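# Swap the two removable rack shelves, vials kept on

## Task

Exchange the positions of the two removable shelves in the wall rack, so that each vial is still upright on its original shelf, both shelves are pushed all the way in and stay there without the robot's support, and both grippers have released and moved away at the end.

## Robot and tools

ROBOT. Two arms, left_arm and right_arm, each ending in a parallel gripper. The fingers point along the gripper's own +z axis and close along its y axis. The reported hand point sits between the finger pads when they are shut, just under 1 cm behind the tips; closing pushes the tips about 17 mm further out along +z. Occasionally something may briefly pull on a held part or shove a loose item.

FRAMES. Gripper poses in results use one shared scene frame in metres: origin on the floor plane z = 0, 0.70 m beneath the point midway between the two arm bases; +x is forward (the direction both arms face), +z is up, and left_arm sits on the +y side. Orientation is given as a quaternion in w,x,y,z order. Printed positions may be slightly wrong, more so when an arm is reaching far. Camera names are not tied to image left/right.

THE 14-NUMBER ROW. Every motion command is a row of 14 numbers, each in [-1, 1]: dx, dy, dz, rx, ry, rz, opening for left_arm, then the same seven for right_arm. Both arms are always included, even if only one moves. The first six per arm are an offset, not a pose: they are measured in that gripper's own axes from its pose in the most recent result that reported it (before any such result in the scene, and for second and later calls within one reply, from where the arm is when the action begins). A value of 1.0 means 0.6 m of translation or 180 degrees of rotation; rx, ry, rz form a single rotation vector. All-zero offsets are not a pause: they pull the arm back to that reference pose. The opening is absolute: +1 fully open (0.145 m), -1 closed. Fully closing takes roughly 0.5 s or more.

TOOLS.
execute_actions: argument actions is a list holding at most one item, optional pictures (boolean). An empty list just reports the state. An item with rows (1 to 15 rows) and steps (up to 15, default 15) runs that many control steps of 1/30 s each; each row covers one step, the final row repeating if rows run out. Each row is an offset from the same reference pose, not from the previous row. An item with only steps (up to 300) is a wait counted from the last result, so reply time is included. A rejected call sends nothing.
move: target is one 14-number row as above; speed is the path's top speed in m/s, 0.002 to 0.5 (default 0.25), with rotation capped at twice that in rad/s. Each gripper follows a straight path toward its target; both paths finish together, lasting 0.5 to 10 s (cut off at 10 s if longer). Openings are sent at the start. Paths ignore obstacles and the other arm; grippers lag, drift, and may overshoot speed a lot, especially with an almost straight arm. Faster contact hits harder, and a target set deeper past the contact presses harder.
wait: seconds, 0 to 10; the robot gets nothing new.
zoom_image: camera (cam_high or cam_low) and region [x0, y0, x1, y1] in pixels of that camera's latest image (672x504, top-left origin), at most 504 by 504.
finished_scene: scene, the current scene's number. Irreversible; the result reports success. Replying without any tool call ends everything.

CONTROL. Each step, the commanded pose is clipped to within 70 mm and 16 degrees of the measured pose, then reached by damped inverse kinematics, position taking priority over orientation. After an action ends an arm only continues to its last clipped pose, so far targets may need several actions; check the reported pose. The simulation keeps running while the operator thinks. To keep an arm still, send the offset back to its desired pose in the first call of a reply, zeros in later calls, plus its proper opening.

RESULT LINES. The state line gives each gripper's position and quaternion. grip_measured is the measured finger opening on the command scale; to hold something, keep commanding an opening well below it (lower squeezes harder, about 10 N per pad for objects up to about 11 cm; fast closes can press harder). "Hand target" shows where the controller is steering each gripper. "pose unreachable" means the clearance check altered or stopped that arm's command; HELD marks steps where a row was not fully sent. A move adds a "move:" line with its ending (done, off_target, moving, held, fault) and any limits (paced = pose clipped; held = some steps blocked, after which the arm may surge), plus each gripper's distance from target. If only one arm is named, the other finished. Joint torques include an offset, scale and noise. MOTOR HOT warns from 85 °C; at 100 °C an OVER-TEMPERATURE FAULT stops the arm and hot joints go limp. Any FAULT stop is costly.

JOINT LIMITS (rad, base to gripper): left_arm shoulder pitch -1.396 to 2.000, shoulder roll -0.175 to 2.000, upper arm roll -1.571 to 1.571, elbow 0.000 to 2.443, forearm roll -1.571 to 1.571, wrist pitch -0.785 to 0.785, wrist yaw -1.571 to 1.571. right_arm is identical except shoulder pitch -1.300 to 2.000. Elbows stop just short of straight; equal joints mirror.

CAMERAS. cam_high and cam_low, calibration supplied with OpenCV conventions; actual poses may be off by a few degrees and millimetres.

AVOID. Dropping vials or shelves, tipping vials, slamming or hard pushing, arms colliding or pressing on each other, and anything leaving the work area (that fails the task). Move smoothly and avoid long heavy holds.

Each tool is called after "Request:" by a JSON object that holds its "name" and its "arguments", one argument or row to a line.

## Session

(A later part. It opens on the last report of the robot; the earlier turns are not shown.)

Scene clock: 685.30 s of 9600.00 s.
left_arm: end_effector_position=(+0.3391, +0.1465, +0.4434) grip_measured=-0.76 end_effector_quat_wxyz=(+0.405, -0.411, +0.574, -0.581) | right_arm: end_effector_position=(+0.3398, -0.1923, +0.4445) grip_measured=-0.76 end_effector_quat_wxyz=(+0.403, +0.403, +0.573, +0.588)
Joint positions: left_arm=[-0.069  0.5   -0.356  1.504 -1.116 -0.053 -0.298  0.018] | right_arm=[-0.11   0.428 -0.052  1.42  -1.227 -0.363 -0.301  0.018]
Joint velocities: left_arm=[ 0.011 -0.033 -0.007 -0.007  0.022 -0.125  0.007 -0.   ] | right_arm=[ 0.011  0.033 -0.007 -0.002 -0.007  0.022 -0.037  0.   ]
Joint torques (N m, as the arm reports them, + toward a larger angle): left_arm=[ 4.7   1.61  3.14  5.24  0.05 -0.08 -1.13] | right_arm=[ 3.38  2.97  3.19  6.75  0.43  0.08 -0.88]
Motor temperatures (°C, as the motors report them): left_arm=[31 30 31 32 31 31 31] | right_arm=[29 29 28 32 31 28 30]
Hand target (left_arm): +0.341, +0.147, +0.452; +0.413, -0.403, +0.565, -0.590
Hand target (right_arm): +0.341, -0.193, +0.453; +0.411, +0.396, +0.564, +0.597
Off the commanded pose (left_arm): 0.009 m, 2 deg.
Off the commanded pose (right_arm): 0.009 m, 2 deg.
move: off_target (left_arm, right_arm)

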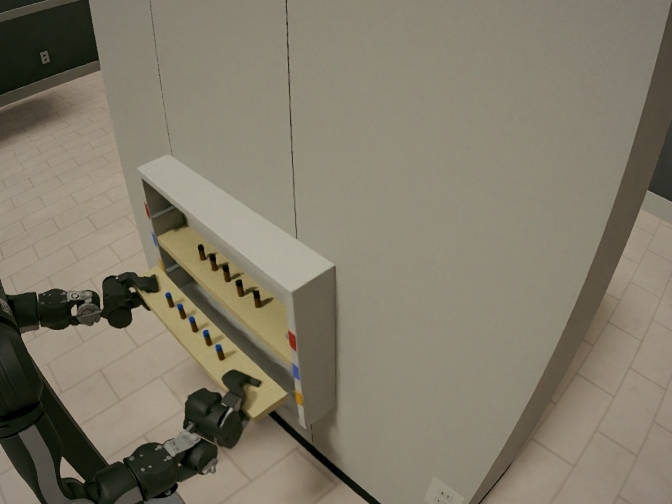

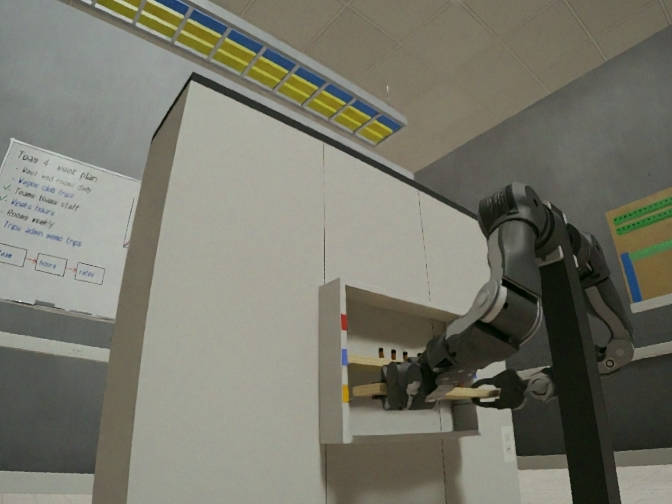

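Request:
{"name": "move", "arguments": {
  "target": [0.0012,-0.271,0.0071,0.006,0,0,-1, 0.0013,0.2708,0.0102,-0.006,0,0,-1],
  "speed": 0.045
}}

Request:
{"name": "zoom_image", "arguments": {
  "camera": "cam_high",
  "region": [230, 290, 310, 370]
}}

Request:
{"name": "zoom_image", "arguments": {
  "camera": "cam_low",
  "region": [335, 275, 415, 355]
}}

Scene clock: 701.40 s of 9600.00 s.
left_arm: end_effector_position=(+0.3412, +0.1454, +0.5986) grip_measured=-0.76 end_effector_quat_wxyz=(+0.401, -0.414, +0.575, -0.581) | right_arm: end_effector_position=(+0.3428, -0.1907, +0.6004) grip_measured=-0.76 end_effector_quat_wxyz=(+0.404, +0.402, +0.577, +0.585)
Joint positions: left_arm=[ 0.034  0.683 -0.167  2.104 -0.868  0.132  0.343  0.018] | right_arm=[-0.018  0.465  0.207  2.013 -0.897 -0.29   0.478  0.018]
Joint velocities: left_arm=[-0.033 -0.033  0.002  0.002  0.022  0.007 -0.051 -0.   ] | right_arm=[-0.143 -0.077  0.002  0.002  0.022 -0.066 -0.022  0.   ]
Joint torques (N m, as the arm reports them, + toward a larger angle): left_arm=[ 5.45  1.71  3.31  4.52  0.06 -0.16 -0.78] | right_arm=[ 4.02  2.52  2.46  6.18  0.51  0.01 -0.65]
Motor temperatures (°C, as the motors report them): left_arm=[31 30 31 33 31 31 31] | right_arm=[29 29 29 32 31 28 30]
Hand target (left_arm): +0.340, +0.144, +0.605; +0.404, -0.406, +0.570, -0.589
Hand target (right_arm): +0.342, -0.188, +0.607; +0.407, +0.394, +0.571, +0.594
Off the commanded pose (left_arm): 0.008 m, 2 deg.
Off the commanded pose (right_arm): 0.007 m, 1 deg.
After step 90, 9.27 s passed at rest.
move: off_target (left_arm, right_arm)

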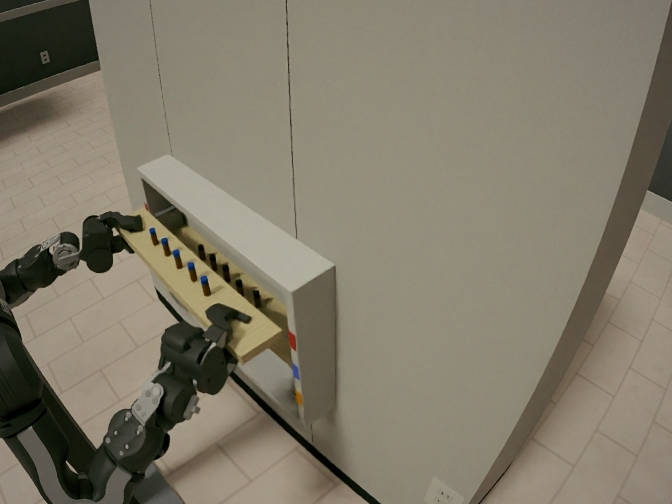

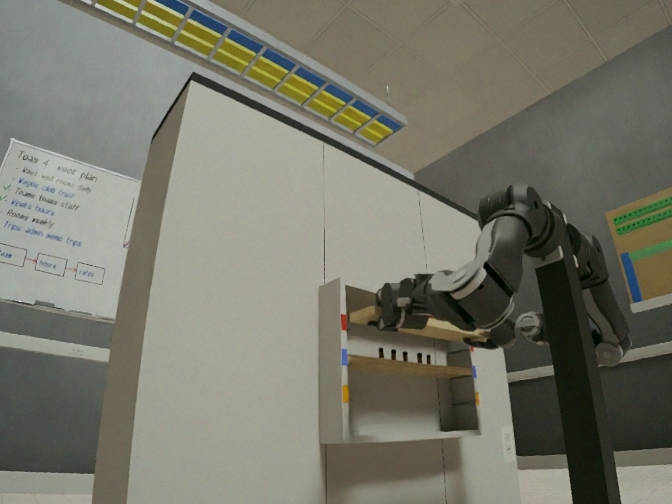

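Region (230, 290, 310, 370) of cam_high's 672x504 image, scaled by 6.300, with more detail than that image has.

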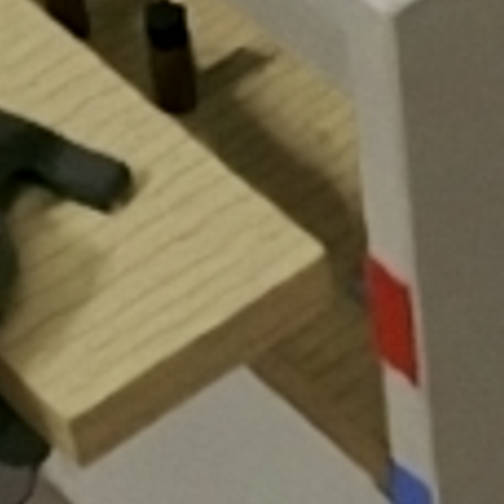

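Region (335, 275, 415, 355) of cam_low's 672x504 image, scaled by 6.300, with more detail than that image has.

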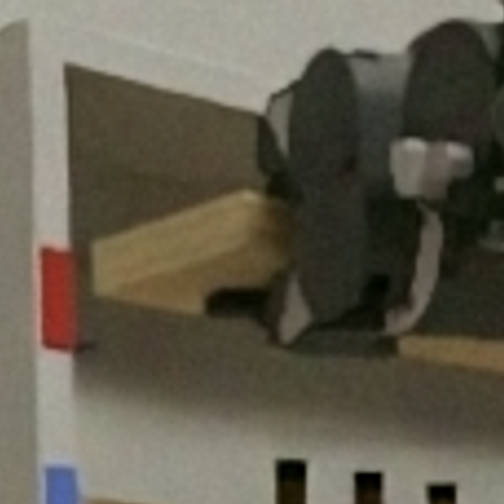

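Request:
{"name": "move", "arguments": {
  "target": [0.0008,-0.0117,0.0108,0.010,0,0.002,-1, -0.0066,0.0117,0.0057,-0.010,0,0.001,-1],
  "speed": 0.015
}}

Request:
{"name": "zoom_image", "arguments": {
  "camera": "cam_high",
  "region": [230, 290, 310, 370]
}}

Request:
{"name": "zoom_image", "arguments": {
  "camera": "cam_low",
  "region": [335, 275, 415, 355]
}}

Request:
{"name": "zoom_image", "arguments": {
  "camera": "cam_high",
  "region": [115, 170, 195, 250]
}}

Scene clock: 721.57 s of 9600.00 s.
left_arm: end_effector_position=(+0.3467, +0.1433, +0.6009) grip_measured=-0.76 end_effector_quat_wxyz=(+0.405, -0.411, +0.572, -0.583) | right_arm: end_effector_position=(+0.3471, -0.1933, +0.6017) grip_measured=-0.76 end_effector_quat_wxyz=(+0.406, +0.402, +0.574, +0.587)
Joint positions: left_arm=[ 0.063  0.641 -0.168  2.082 -0.899  0.111  0.358  0.018] | right_arm=[ 0.007  0.448  0.215  1.991 -0.904 -0.309  0.486  0.018]
Joint velocities: left_arm=[-0.011 -0.055  0.002 -0.002 -0.081  0.007  0.037  0.   ] | right_arm=[-0.033 -0.099  0.012 -0.007 -0.051 -0.037  0.022 -0.   ]
Joint torques (N m, as the arm reports them, + toward a larger angle): left_arm=[ 6.15  1.16  2.75  2.96  0.02 -0.12 -0.84] | right_arm=[ 4.56  2.53  2.79  4.48  0.48  0.05 -0.77]
Motor temperatures (°C, as the motors report them): left_arm=[31 30 32 33 31 31 31] | right_arm=[29 29 29 32 31 28 30]
Hand target (left_arm): +0.347, +0.143, +0.606; +0.409, -0.405, +0.567, -0.589
Hand target (right_arm): +0.347, -0.193, +0.607; +0.410, +0.397, +0.567, +0.595
Off the commanded pose (left_arm): 0.005 m, 1 deg.
Off the commanded pose (right_arm): 0.006 m, 1 deg.
After step 90, 15.87 s passed at rest.
move: off_target (left_arm, right_arm)

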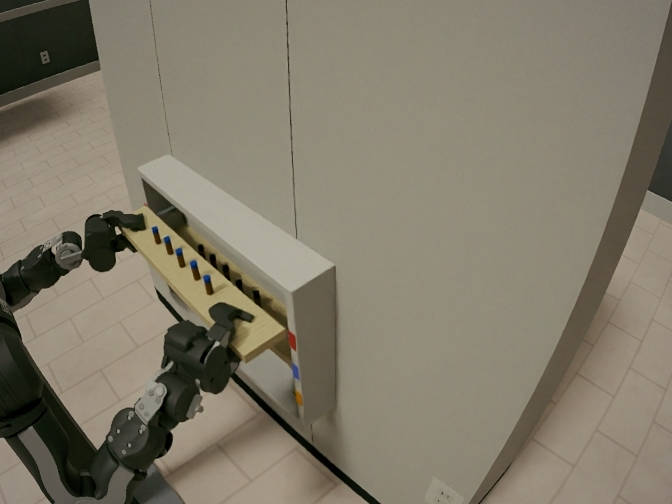

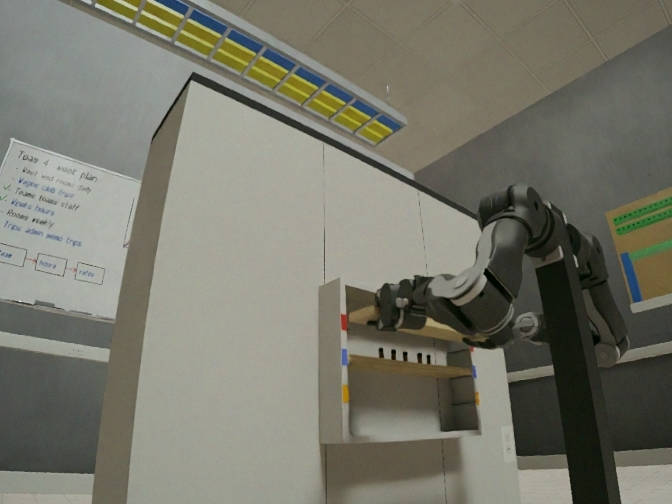

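Region (230, 290, 310, 370) of cam_high's 672x504 image, scaled by 6.300, with more detail than that image has.

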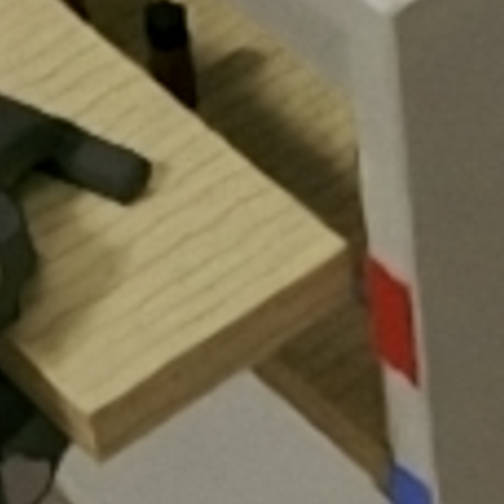

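Region (335, 275, 415, 355) of cam_low's 672x504 image, scaled by 6.300, with more detail than that image has.

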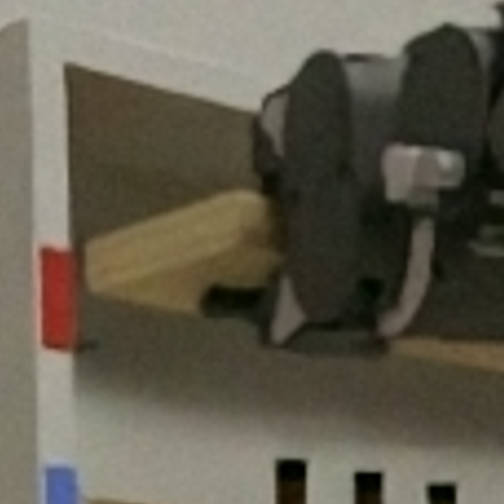

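Region (115, 170, 195, 250) of cam_high's 672x504 image, scaled by 6.300, with more detail than that image has.

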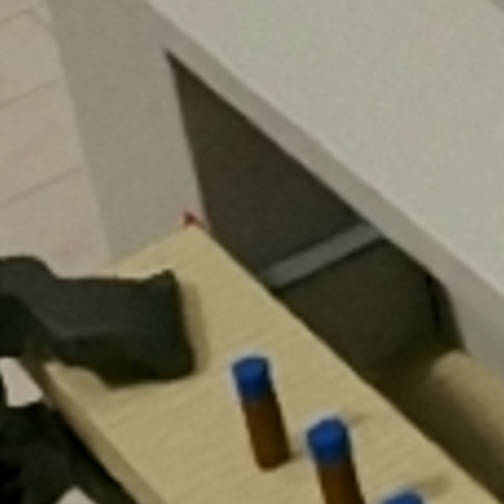

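Request:
{"name": "move", "arguments": {
  "target": [-0.0131,-0.0083,0.0325,0.006,0,0,-1, -0.0105,0.0078,0.0333,-0.007,0,0,-1],
  "speed": 0.012
}}

Request:
{"name": "zoom_image", "arguments": {
  "camera": "cam_high",
  "region": [90, 160, 320, 390]
}}

Scene clock: 733.03 s of 9600.00 s.
left_arm: end_effector_position=(+0.3670, +0.1441, +0.6007) grip_measured=-0.76 end_effector_quat_wxyz=(+0.404, -0.411, +0.572, -0.583) | right_arm: end_effector_position=(+0.3676, -0.1926, +0.6016) grip_measured=-0.76 end_effector_quat_wxyz=(+0.407, +0.402, +0.573, +0.587)
Joint positions: left_arm=[ 0.154  0.571 -0.169  1.985 -0.929  0.048  0.394  0.018] | right_arm=[ 0.122  0.368  0.21   1.898 -0.97  -0.372  0.525  0.018]
Joint velocities: left_arm=[ 0.011 -0.033  0.007 -0.007 -0.007 -0.007 -0.037 -0.   ] | right_arm=[-0.033  0.011  0.002  0.012 -0.051 -0.037 -0.051  0.   ]
Joint torques (N m, as the arm reports them, + toward a larger angle): left_arm=[ 6.8   1.03  2.96  3.09  0.03 -0.09 -0.84] | right_arm=[ 5.39  2.19  2.18  4.55  0.46  0.09 -0.67]
Motor temperatures (°C, as the motors report them): left_arm=[31 30 32 33 31 31 31] | right_arm=[29 29 29 32 31 28 30]
Hand target (left_arm): +0.368, +0.144, +0.606; +0.409, -0.406, +0.566, -0.589
Hand target (right_arm): +0.368, -0.193, +0.606; +0.410, +0.398, +0.567, +0.593
Off the commanded pose (left_arm): 0.005 m, 1 deg.
Off the commanded pose (right_arm): 0.005 m, 1 deg.
After step 90, 6.43 s passed at rest.
move: off_target (left_arm, right_arm)

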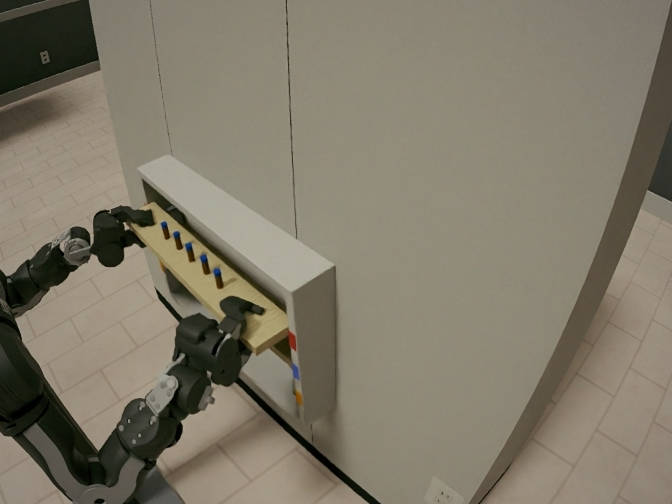

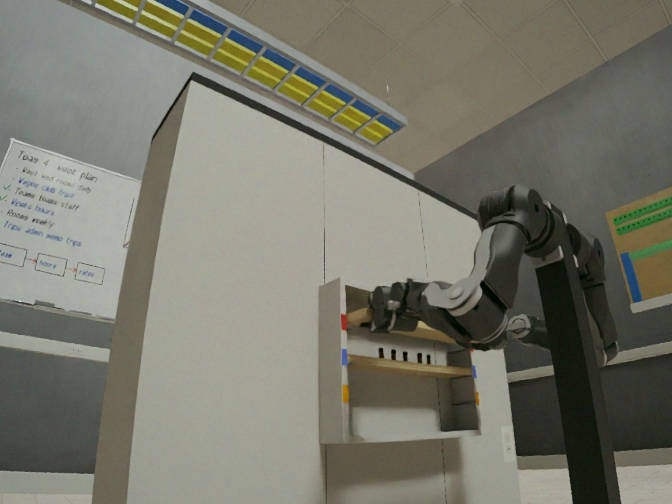

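Region (90, 160, 320, 390) of cam_high's 672x504 image, scaled by 2.191, with more detail than that image has.

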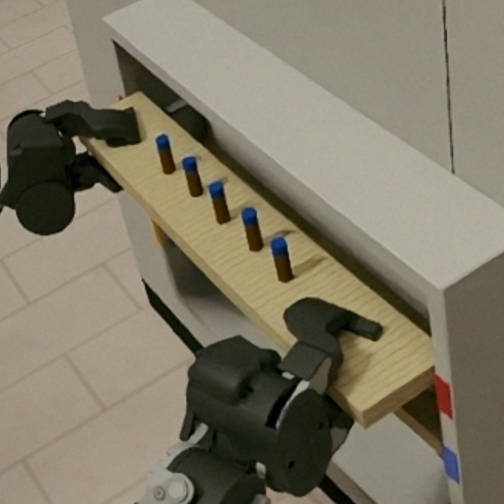

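Request:
{"name": "move", "arguments": {
  "target": [-0.0331,0.0168,0.0925,0.001,0,0,-1, -0.0338,-0.0177,0.0913,-0.001,0,0,-1],
  "speed": 0.03
}}

Request:
{"name": "move", "arguments": {
  "target": [-0.0040,0.001,0.011,0,0,0,-1, -0.0041,-0.001,0.011,0,0,0,-1],
  "speed": 0.006
}}

Scene clock: 743.23 s of 9600.00 s.
left_arm: end_effector_position=(+0.4256, +0.1437, +0.5895) grip_measured=-0.76 end_effector_quat_wxyz=(+0.404, -0.411, +0.574, -0.582) | right_arm: end_effector_position=(+0.4255, -0.1931, +0.5891) grip_measured=-0.76 end_effector_quat_wxyz=(+0.405, +0.404, +0.575, +0.585)
Joint positions: left_arm=[ 0.381  0.412 -0.19   1.652 -1.027 -0.107  0.372  0.018] | right_arm=[ 0.374  0.263  0.18   1.57  -1.134 -0.49   0.465  0.018]
Joint velocities: left_arm=[-0.055 -0.011  0.002 -0.002  0.037 -0.066 -0.022  0.   ] | right_arm=[ 0.033 -0.077  0.002  0.017  0.037  0.022  0.037 -0.   ]
Joint torques (N m, as the arm reports them, + toward a larger angle): left_arm=[ 7.67  0.58  2.35  2.66  0.1  -0.03 -0.75] | right_arm=[ 6.42  1.97  1.    4.35  0.32  0.15 -0.69]
Motor temperatures (°C, as the motors report them): left_arm=[31 30 32 33 31 31 31] | right_arm=[29 29 29 32 31 28 30]
Hand target (left_arm): +0.426, +0.144, +0.592; +0.406, -0.410, +0.571, -0.584
Hand target (right_arm): +0.426, -0.193, +0.592; +0.407, +0.402, +0.571, +0.589
Off the commanded pose (left_arm): 0.001 m, 0 deg.
Off the commanded pose (right_arm): 0.003 m, 1 deg.
After step 90, 4.97 s passed at rest.
move: done

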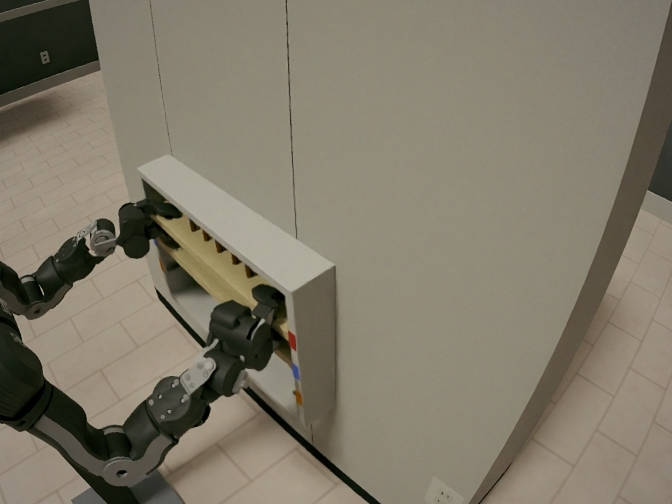

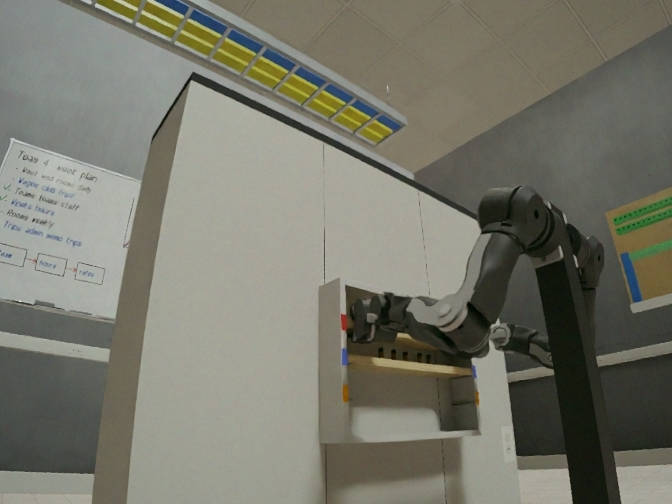

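Scene clock: 744.63 s of 9600.00 s.
left_arm: end_effector_position=(+0.4303, +0.1433, +0.5891) grip_measured=-0.76 end_effector_quat_wxyz=(+0.403, -0.409, +0.575, -0.584) | right_arm: end_effector_position=(+0.4303, -0.1932, +0.5887) grip_measured=-0.76 end_effector_quat_wxyz=(+0.403, +0.402, +0.575, +0.587)
Joint positions: left_arm=[ 0.399  0.402 -0.19   1.62  -1.032 -0.126  0.362  0.018] | right_arm=[ 0.395  0.263  0.176  1.537 -1.141 -0.5    0.451  0.018]
Joint velocities: left_arm=[-0.033  0.033 -0.002 -0.002  0.037  0.022  0.037  0.   ] | right_arm=[ 0.011 -0.033  0.007 -0.012 -0.022  0.051  0.066  0.   ]
Joint torques (N m, as the arm reports them, + toward a larger angle): left_arm=[ 9.21  0.13  1.49  0.97  0.    0.08 -0.44] | right_arm=[ 7.68  1.9   0.15  2.88  0.16  0.34 -0.48]
Motor temperatures (°C, as the motors report them): left_arm=[31 30 32 33 31 31 31] | right_arm=[29 29 29 32 31 28 30]
Hand target (left_arm): +0.433, +0.144, +0.589; +0.404, -0.411, +0.574, -0.582
Hand target (right_arm): +0.433, -0.193, +0.589; +0.404, +0.404, +0.575, +0.585
Off the commanded pose (left_arm): 0.002 m, 0 deg.
Off the commanded pose (right_arm): 0.002 m, 0 deg.
move: done

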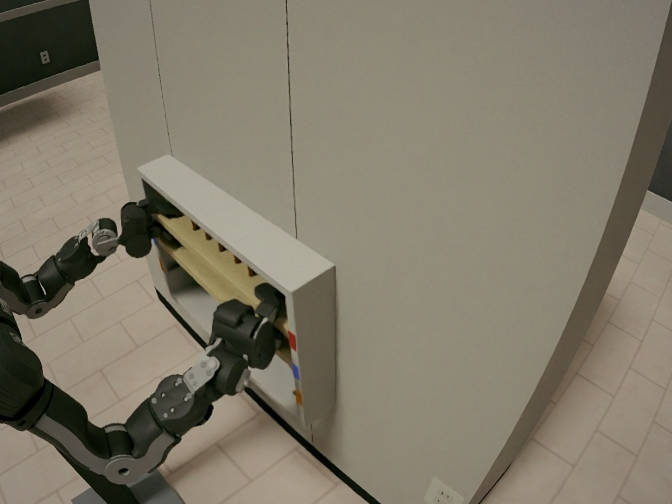

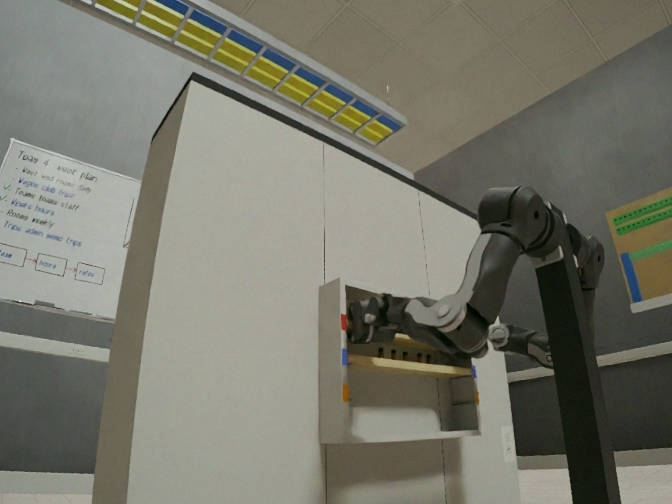

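Both sides hit the back. Release and retreat.

Request:
{"name": "move", "arguments": {
  "target": [0,0,0,0,0,0,-0.4, 0,0,0,0,0,0,-0.4],
  "speed": 0.05
}}

Request:
{"name": "move", "arguments": {
  "target": [0.046,-0.003,-0.125,0,0,0,-0.4, 0.047,0.005,-0.125,0,0,0,-0.4],
  "speed": 0.1
}}

Request:
{"name": "move", "arguments": {
  "target": [0.03,0.28,-0.13,0,0,0,-0.4, 0.03,-0.28,-0.13,0,0,0,-0.4],
  "speed": 0.15
}}

Request:
{"name": "zoom_image", "arguments": {
  "camera": "cam_low",
  "region": [330, 280, 500, 420]
}}

Request:
{"name": "zoom_image", "arguments": {
  "camera": "cam_high",
  "region": [120, 140, 360, 440]
}}

Scene clock: 759.50 s of 9600.00 s.
left_arm: end_effector_position=(+0.4302, +0.1432, +0.5889) grip_measured=-0.40 end_effector_quat_wxyz=(+0.403, -0.408, +0.575, -0.584) | right_arm: end_effector_position=(+0.4303, -0.1932, +0.5887) grip_measured=-0.40 end_effector_quat_wxyz=(+0.403, +0.402, +0.575, +0.587)
Joint positions: left_arm=[ 0.399  0.402 -0.19   1.62  -1.032 -0.127  0.362  0.045] | right_arm=[ 0.395  0.263  0.176  1.537 -1.141 -0.5    0.451  0.045]
Joint velocities: left_arm=[-0.011 -0.033 -0.012 -0.002 -0.051 -0.051  0.037 -0.   ] | right_arm=[-0.033 -0.077 -0.007 -0.022 -0.022  0.022  0.007 -0.   ]
Joint torques (N m, as the arm reports them, + toward a larger angle): left_arm=[ 7.01  1.05  1.99  3.11  0.14 -0.04 -0.52] | right_arm=[ 5.63  2.34  0.93  4.8   0.4   0.16 -0.44]
Motor temperatures (°C, as the motors report them): left_arm=[31 30 31 32 31 31 31] | right_arm=[30 29 28 32 31 28 30]
Hand target (left_arm): +0.430, +0.143, +0.589; +0.403, -0.408, +0.575, -0.584
Hand target (right_arm): +0.430, -0.193, +0.589; +0.403, +0.402, +0.575, +0.587
Off the commanded pose (left_arm): 0.000 m, 0 deg.
Off the commanded pose (right_arm): 0.000 m, 0 deg.
After step 90, 11.17 s passed at rest.
move: done

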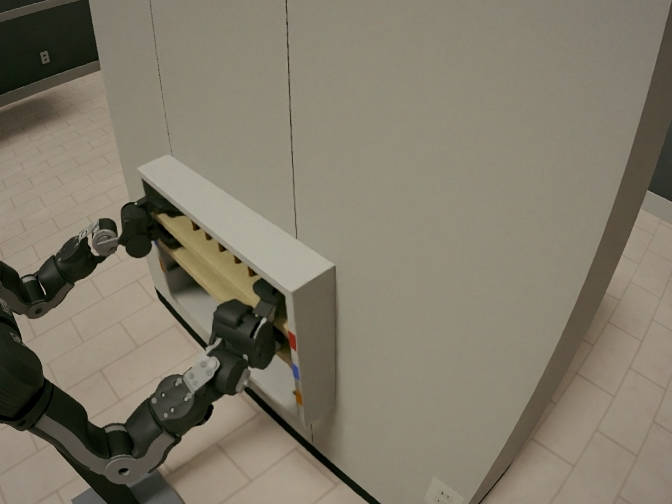

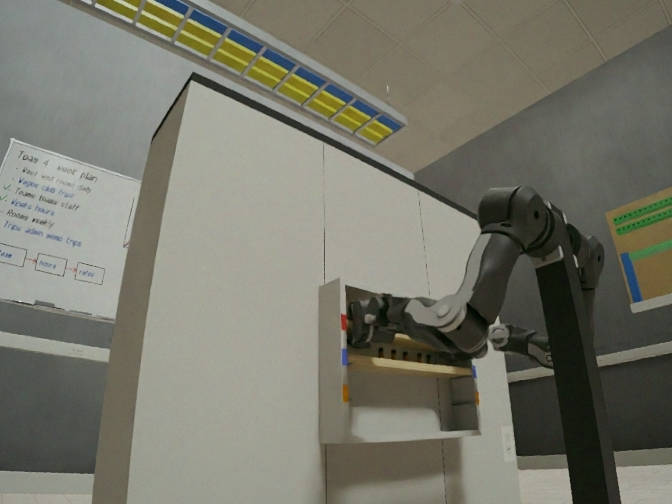

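Scene clock: 760.57 s of 9600.00 s.
left_arm: end_effector_position=(+0.3498, +0.1422, +0.5886) grip_measured=-0.40 end_effector_quat_wxyz=(+0.400, -0.408, +0.576, -0.585) | right_arm: end_effector_position=(+0.3499, -0.1924, +0.5907) grip_measured=-0.40 end_effector_quat_wxyz=(+0.405, +0.401, +0.576, +0.587)
Joint positions: left_arm=[ 0.03   0.466 -0.066  2.036 -1.014 -0.06   0.41   0.045] | right_arm=[ 0.047  0.264  0.307  1.952 -1.011 -0.483  0.551  0.045]
Joint velocities: left_arm=[-0.077 -0.011  0.007 -0.017 -0.037  0.037 -0.007  0.   ] | right_arm=[-0.033 -0.033 -0.002 -0.007 -0.051  0.051 -0.081  0.   ]
Joint torques (N m, as the arm reports them, + toward a larger angle): left_arm=[ 5.02  1.64  2.59  3.43  0.14  0.04 -0.38] | right_arm=[ 3.59  2.72  1.26  4.9   0.44  0.25 -0.31]
Motor temperatures (°C, as the motors report them): left_arm=[31 30 31 32 31 31 31] | right_arm=[30 29 28 32 31 28 30]
Hand target (left_arm): +0.350, +0.144, +0.590; +0.402, -0.409, +0.575, -0.584
Hand target (right_arm): +0.350, -0.193, +0.591; +0.405, +0.402, +0.576, +0.586
Off the commanded pose (left_arm): 0.002 m, 0 deg.
Off the commanded pose (right_arm): 0.001 m, 0 deg.
move: done

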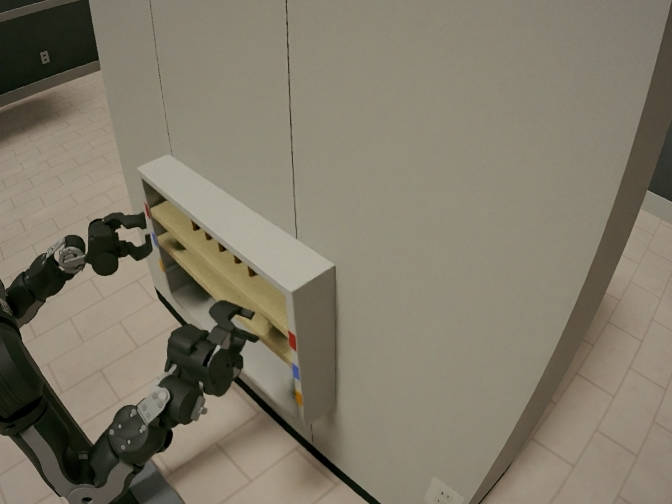

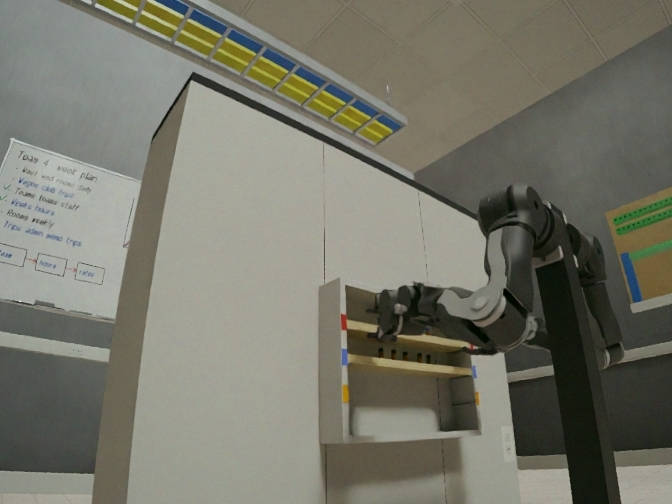

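Scene clock: 762.20 s of 9600.00 s.
left_arm: end_effector_position=(+0.2734, +0.1547, +0.4191) grip_measured=-0.40 end_effector_quat_wxyz=(+0.406, -0.411, +0.576, -0.578) | right_arm: end_effector_position=(+0.2731, -0.2038, +0.4209) grip_measured=-0.40 end_effector_quat_wxyz=(+0.404, +0.407, +0.574, +0.584)
Joint positions: left_arm=[-0.38   0.391 -0.148  1.575 -1.311 -0.172 -0.432  0.045] | right_arm=[-0.35   0.205  0.271  1.49  -1.52  -0.607 -0.443  0.045]
Joint velocities: left_arm=[ 0.011 -0.033 -0.012  0.007  0.007 -0.022  0.007 -0.   ] | right_arm=[-0.121 -0.033 -0.012  0.007 -0.037  0.022  0.007 -0.   ]
Joint torques (N m, as the arm reports them, + toward a larger angle): left_arm=[ 1.92  1.15  1.03  3.57  0.12 -0.13 -0.73] | right_arm=[ 0.77  2.39  1.29  4.83  0.4   0.19 -0.6 ]
Motor temperatures (°C, as the motors report them): left_arm=[31 30 31 32 31 31 31] | right_arm=[30 29 28 32 31 28 30]
Hand target (left_arm): +0.273, +0.154, +0.421; +0.407, -0.408, +0.574, -0.581
Hand target (right_arm): +0.273, -0.204, +0.422; +0.406, +0.406, +0.573, +0.585
Off the commanded pose (left_arm): 0.006 m, 1 deg.
Off the commanded pose (right_arm): 0.003 m, 1 deg.
move: off_target (left_arm)

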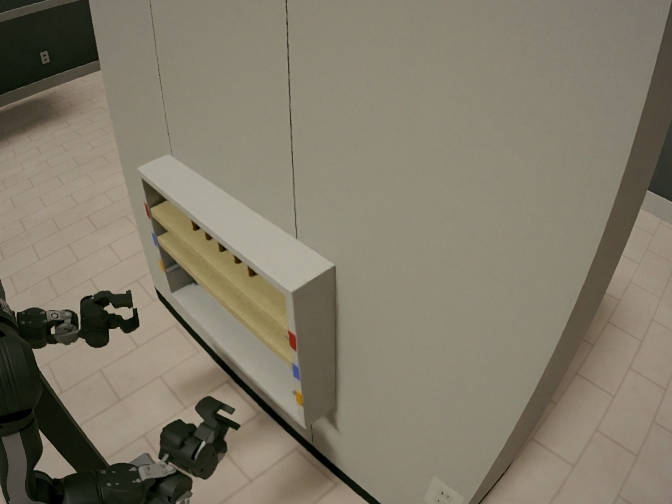

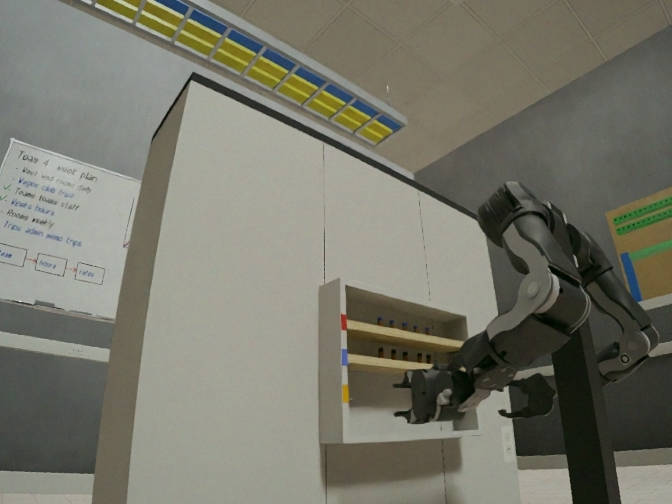

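Region (330, 280, 500, 420) of cam_low's 672x504 image, scaled by 2.965, with more detail than that image has; it fills the top 415 rows of this view, and the rest is white.

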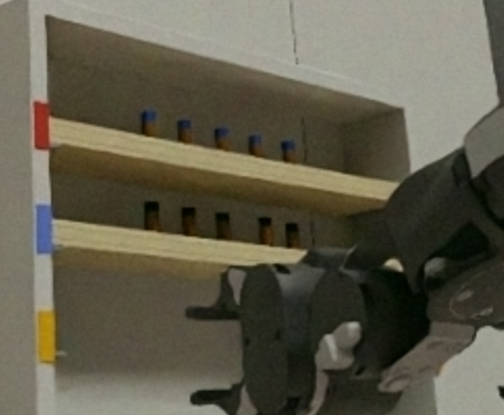

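Region (120, 140, 360, 440) of cam_high's 672x504 image, scaled by 1.680, with more detail than that image has; it fills the left 403 columns of this view, and the rest is white.

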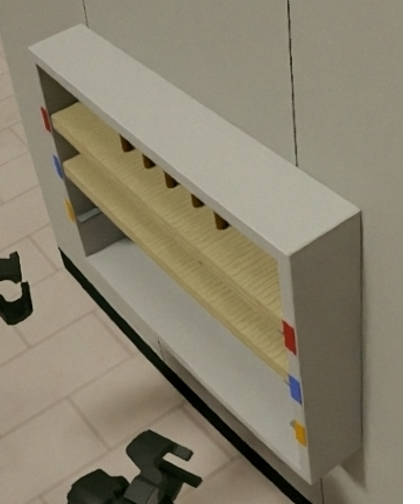

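Request:
{"name": "finished_scene", "arguments": {
  "scene": 1
}}

The scene is finished: the task was done.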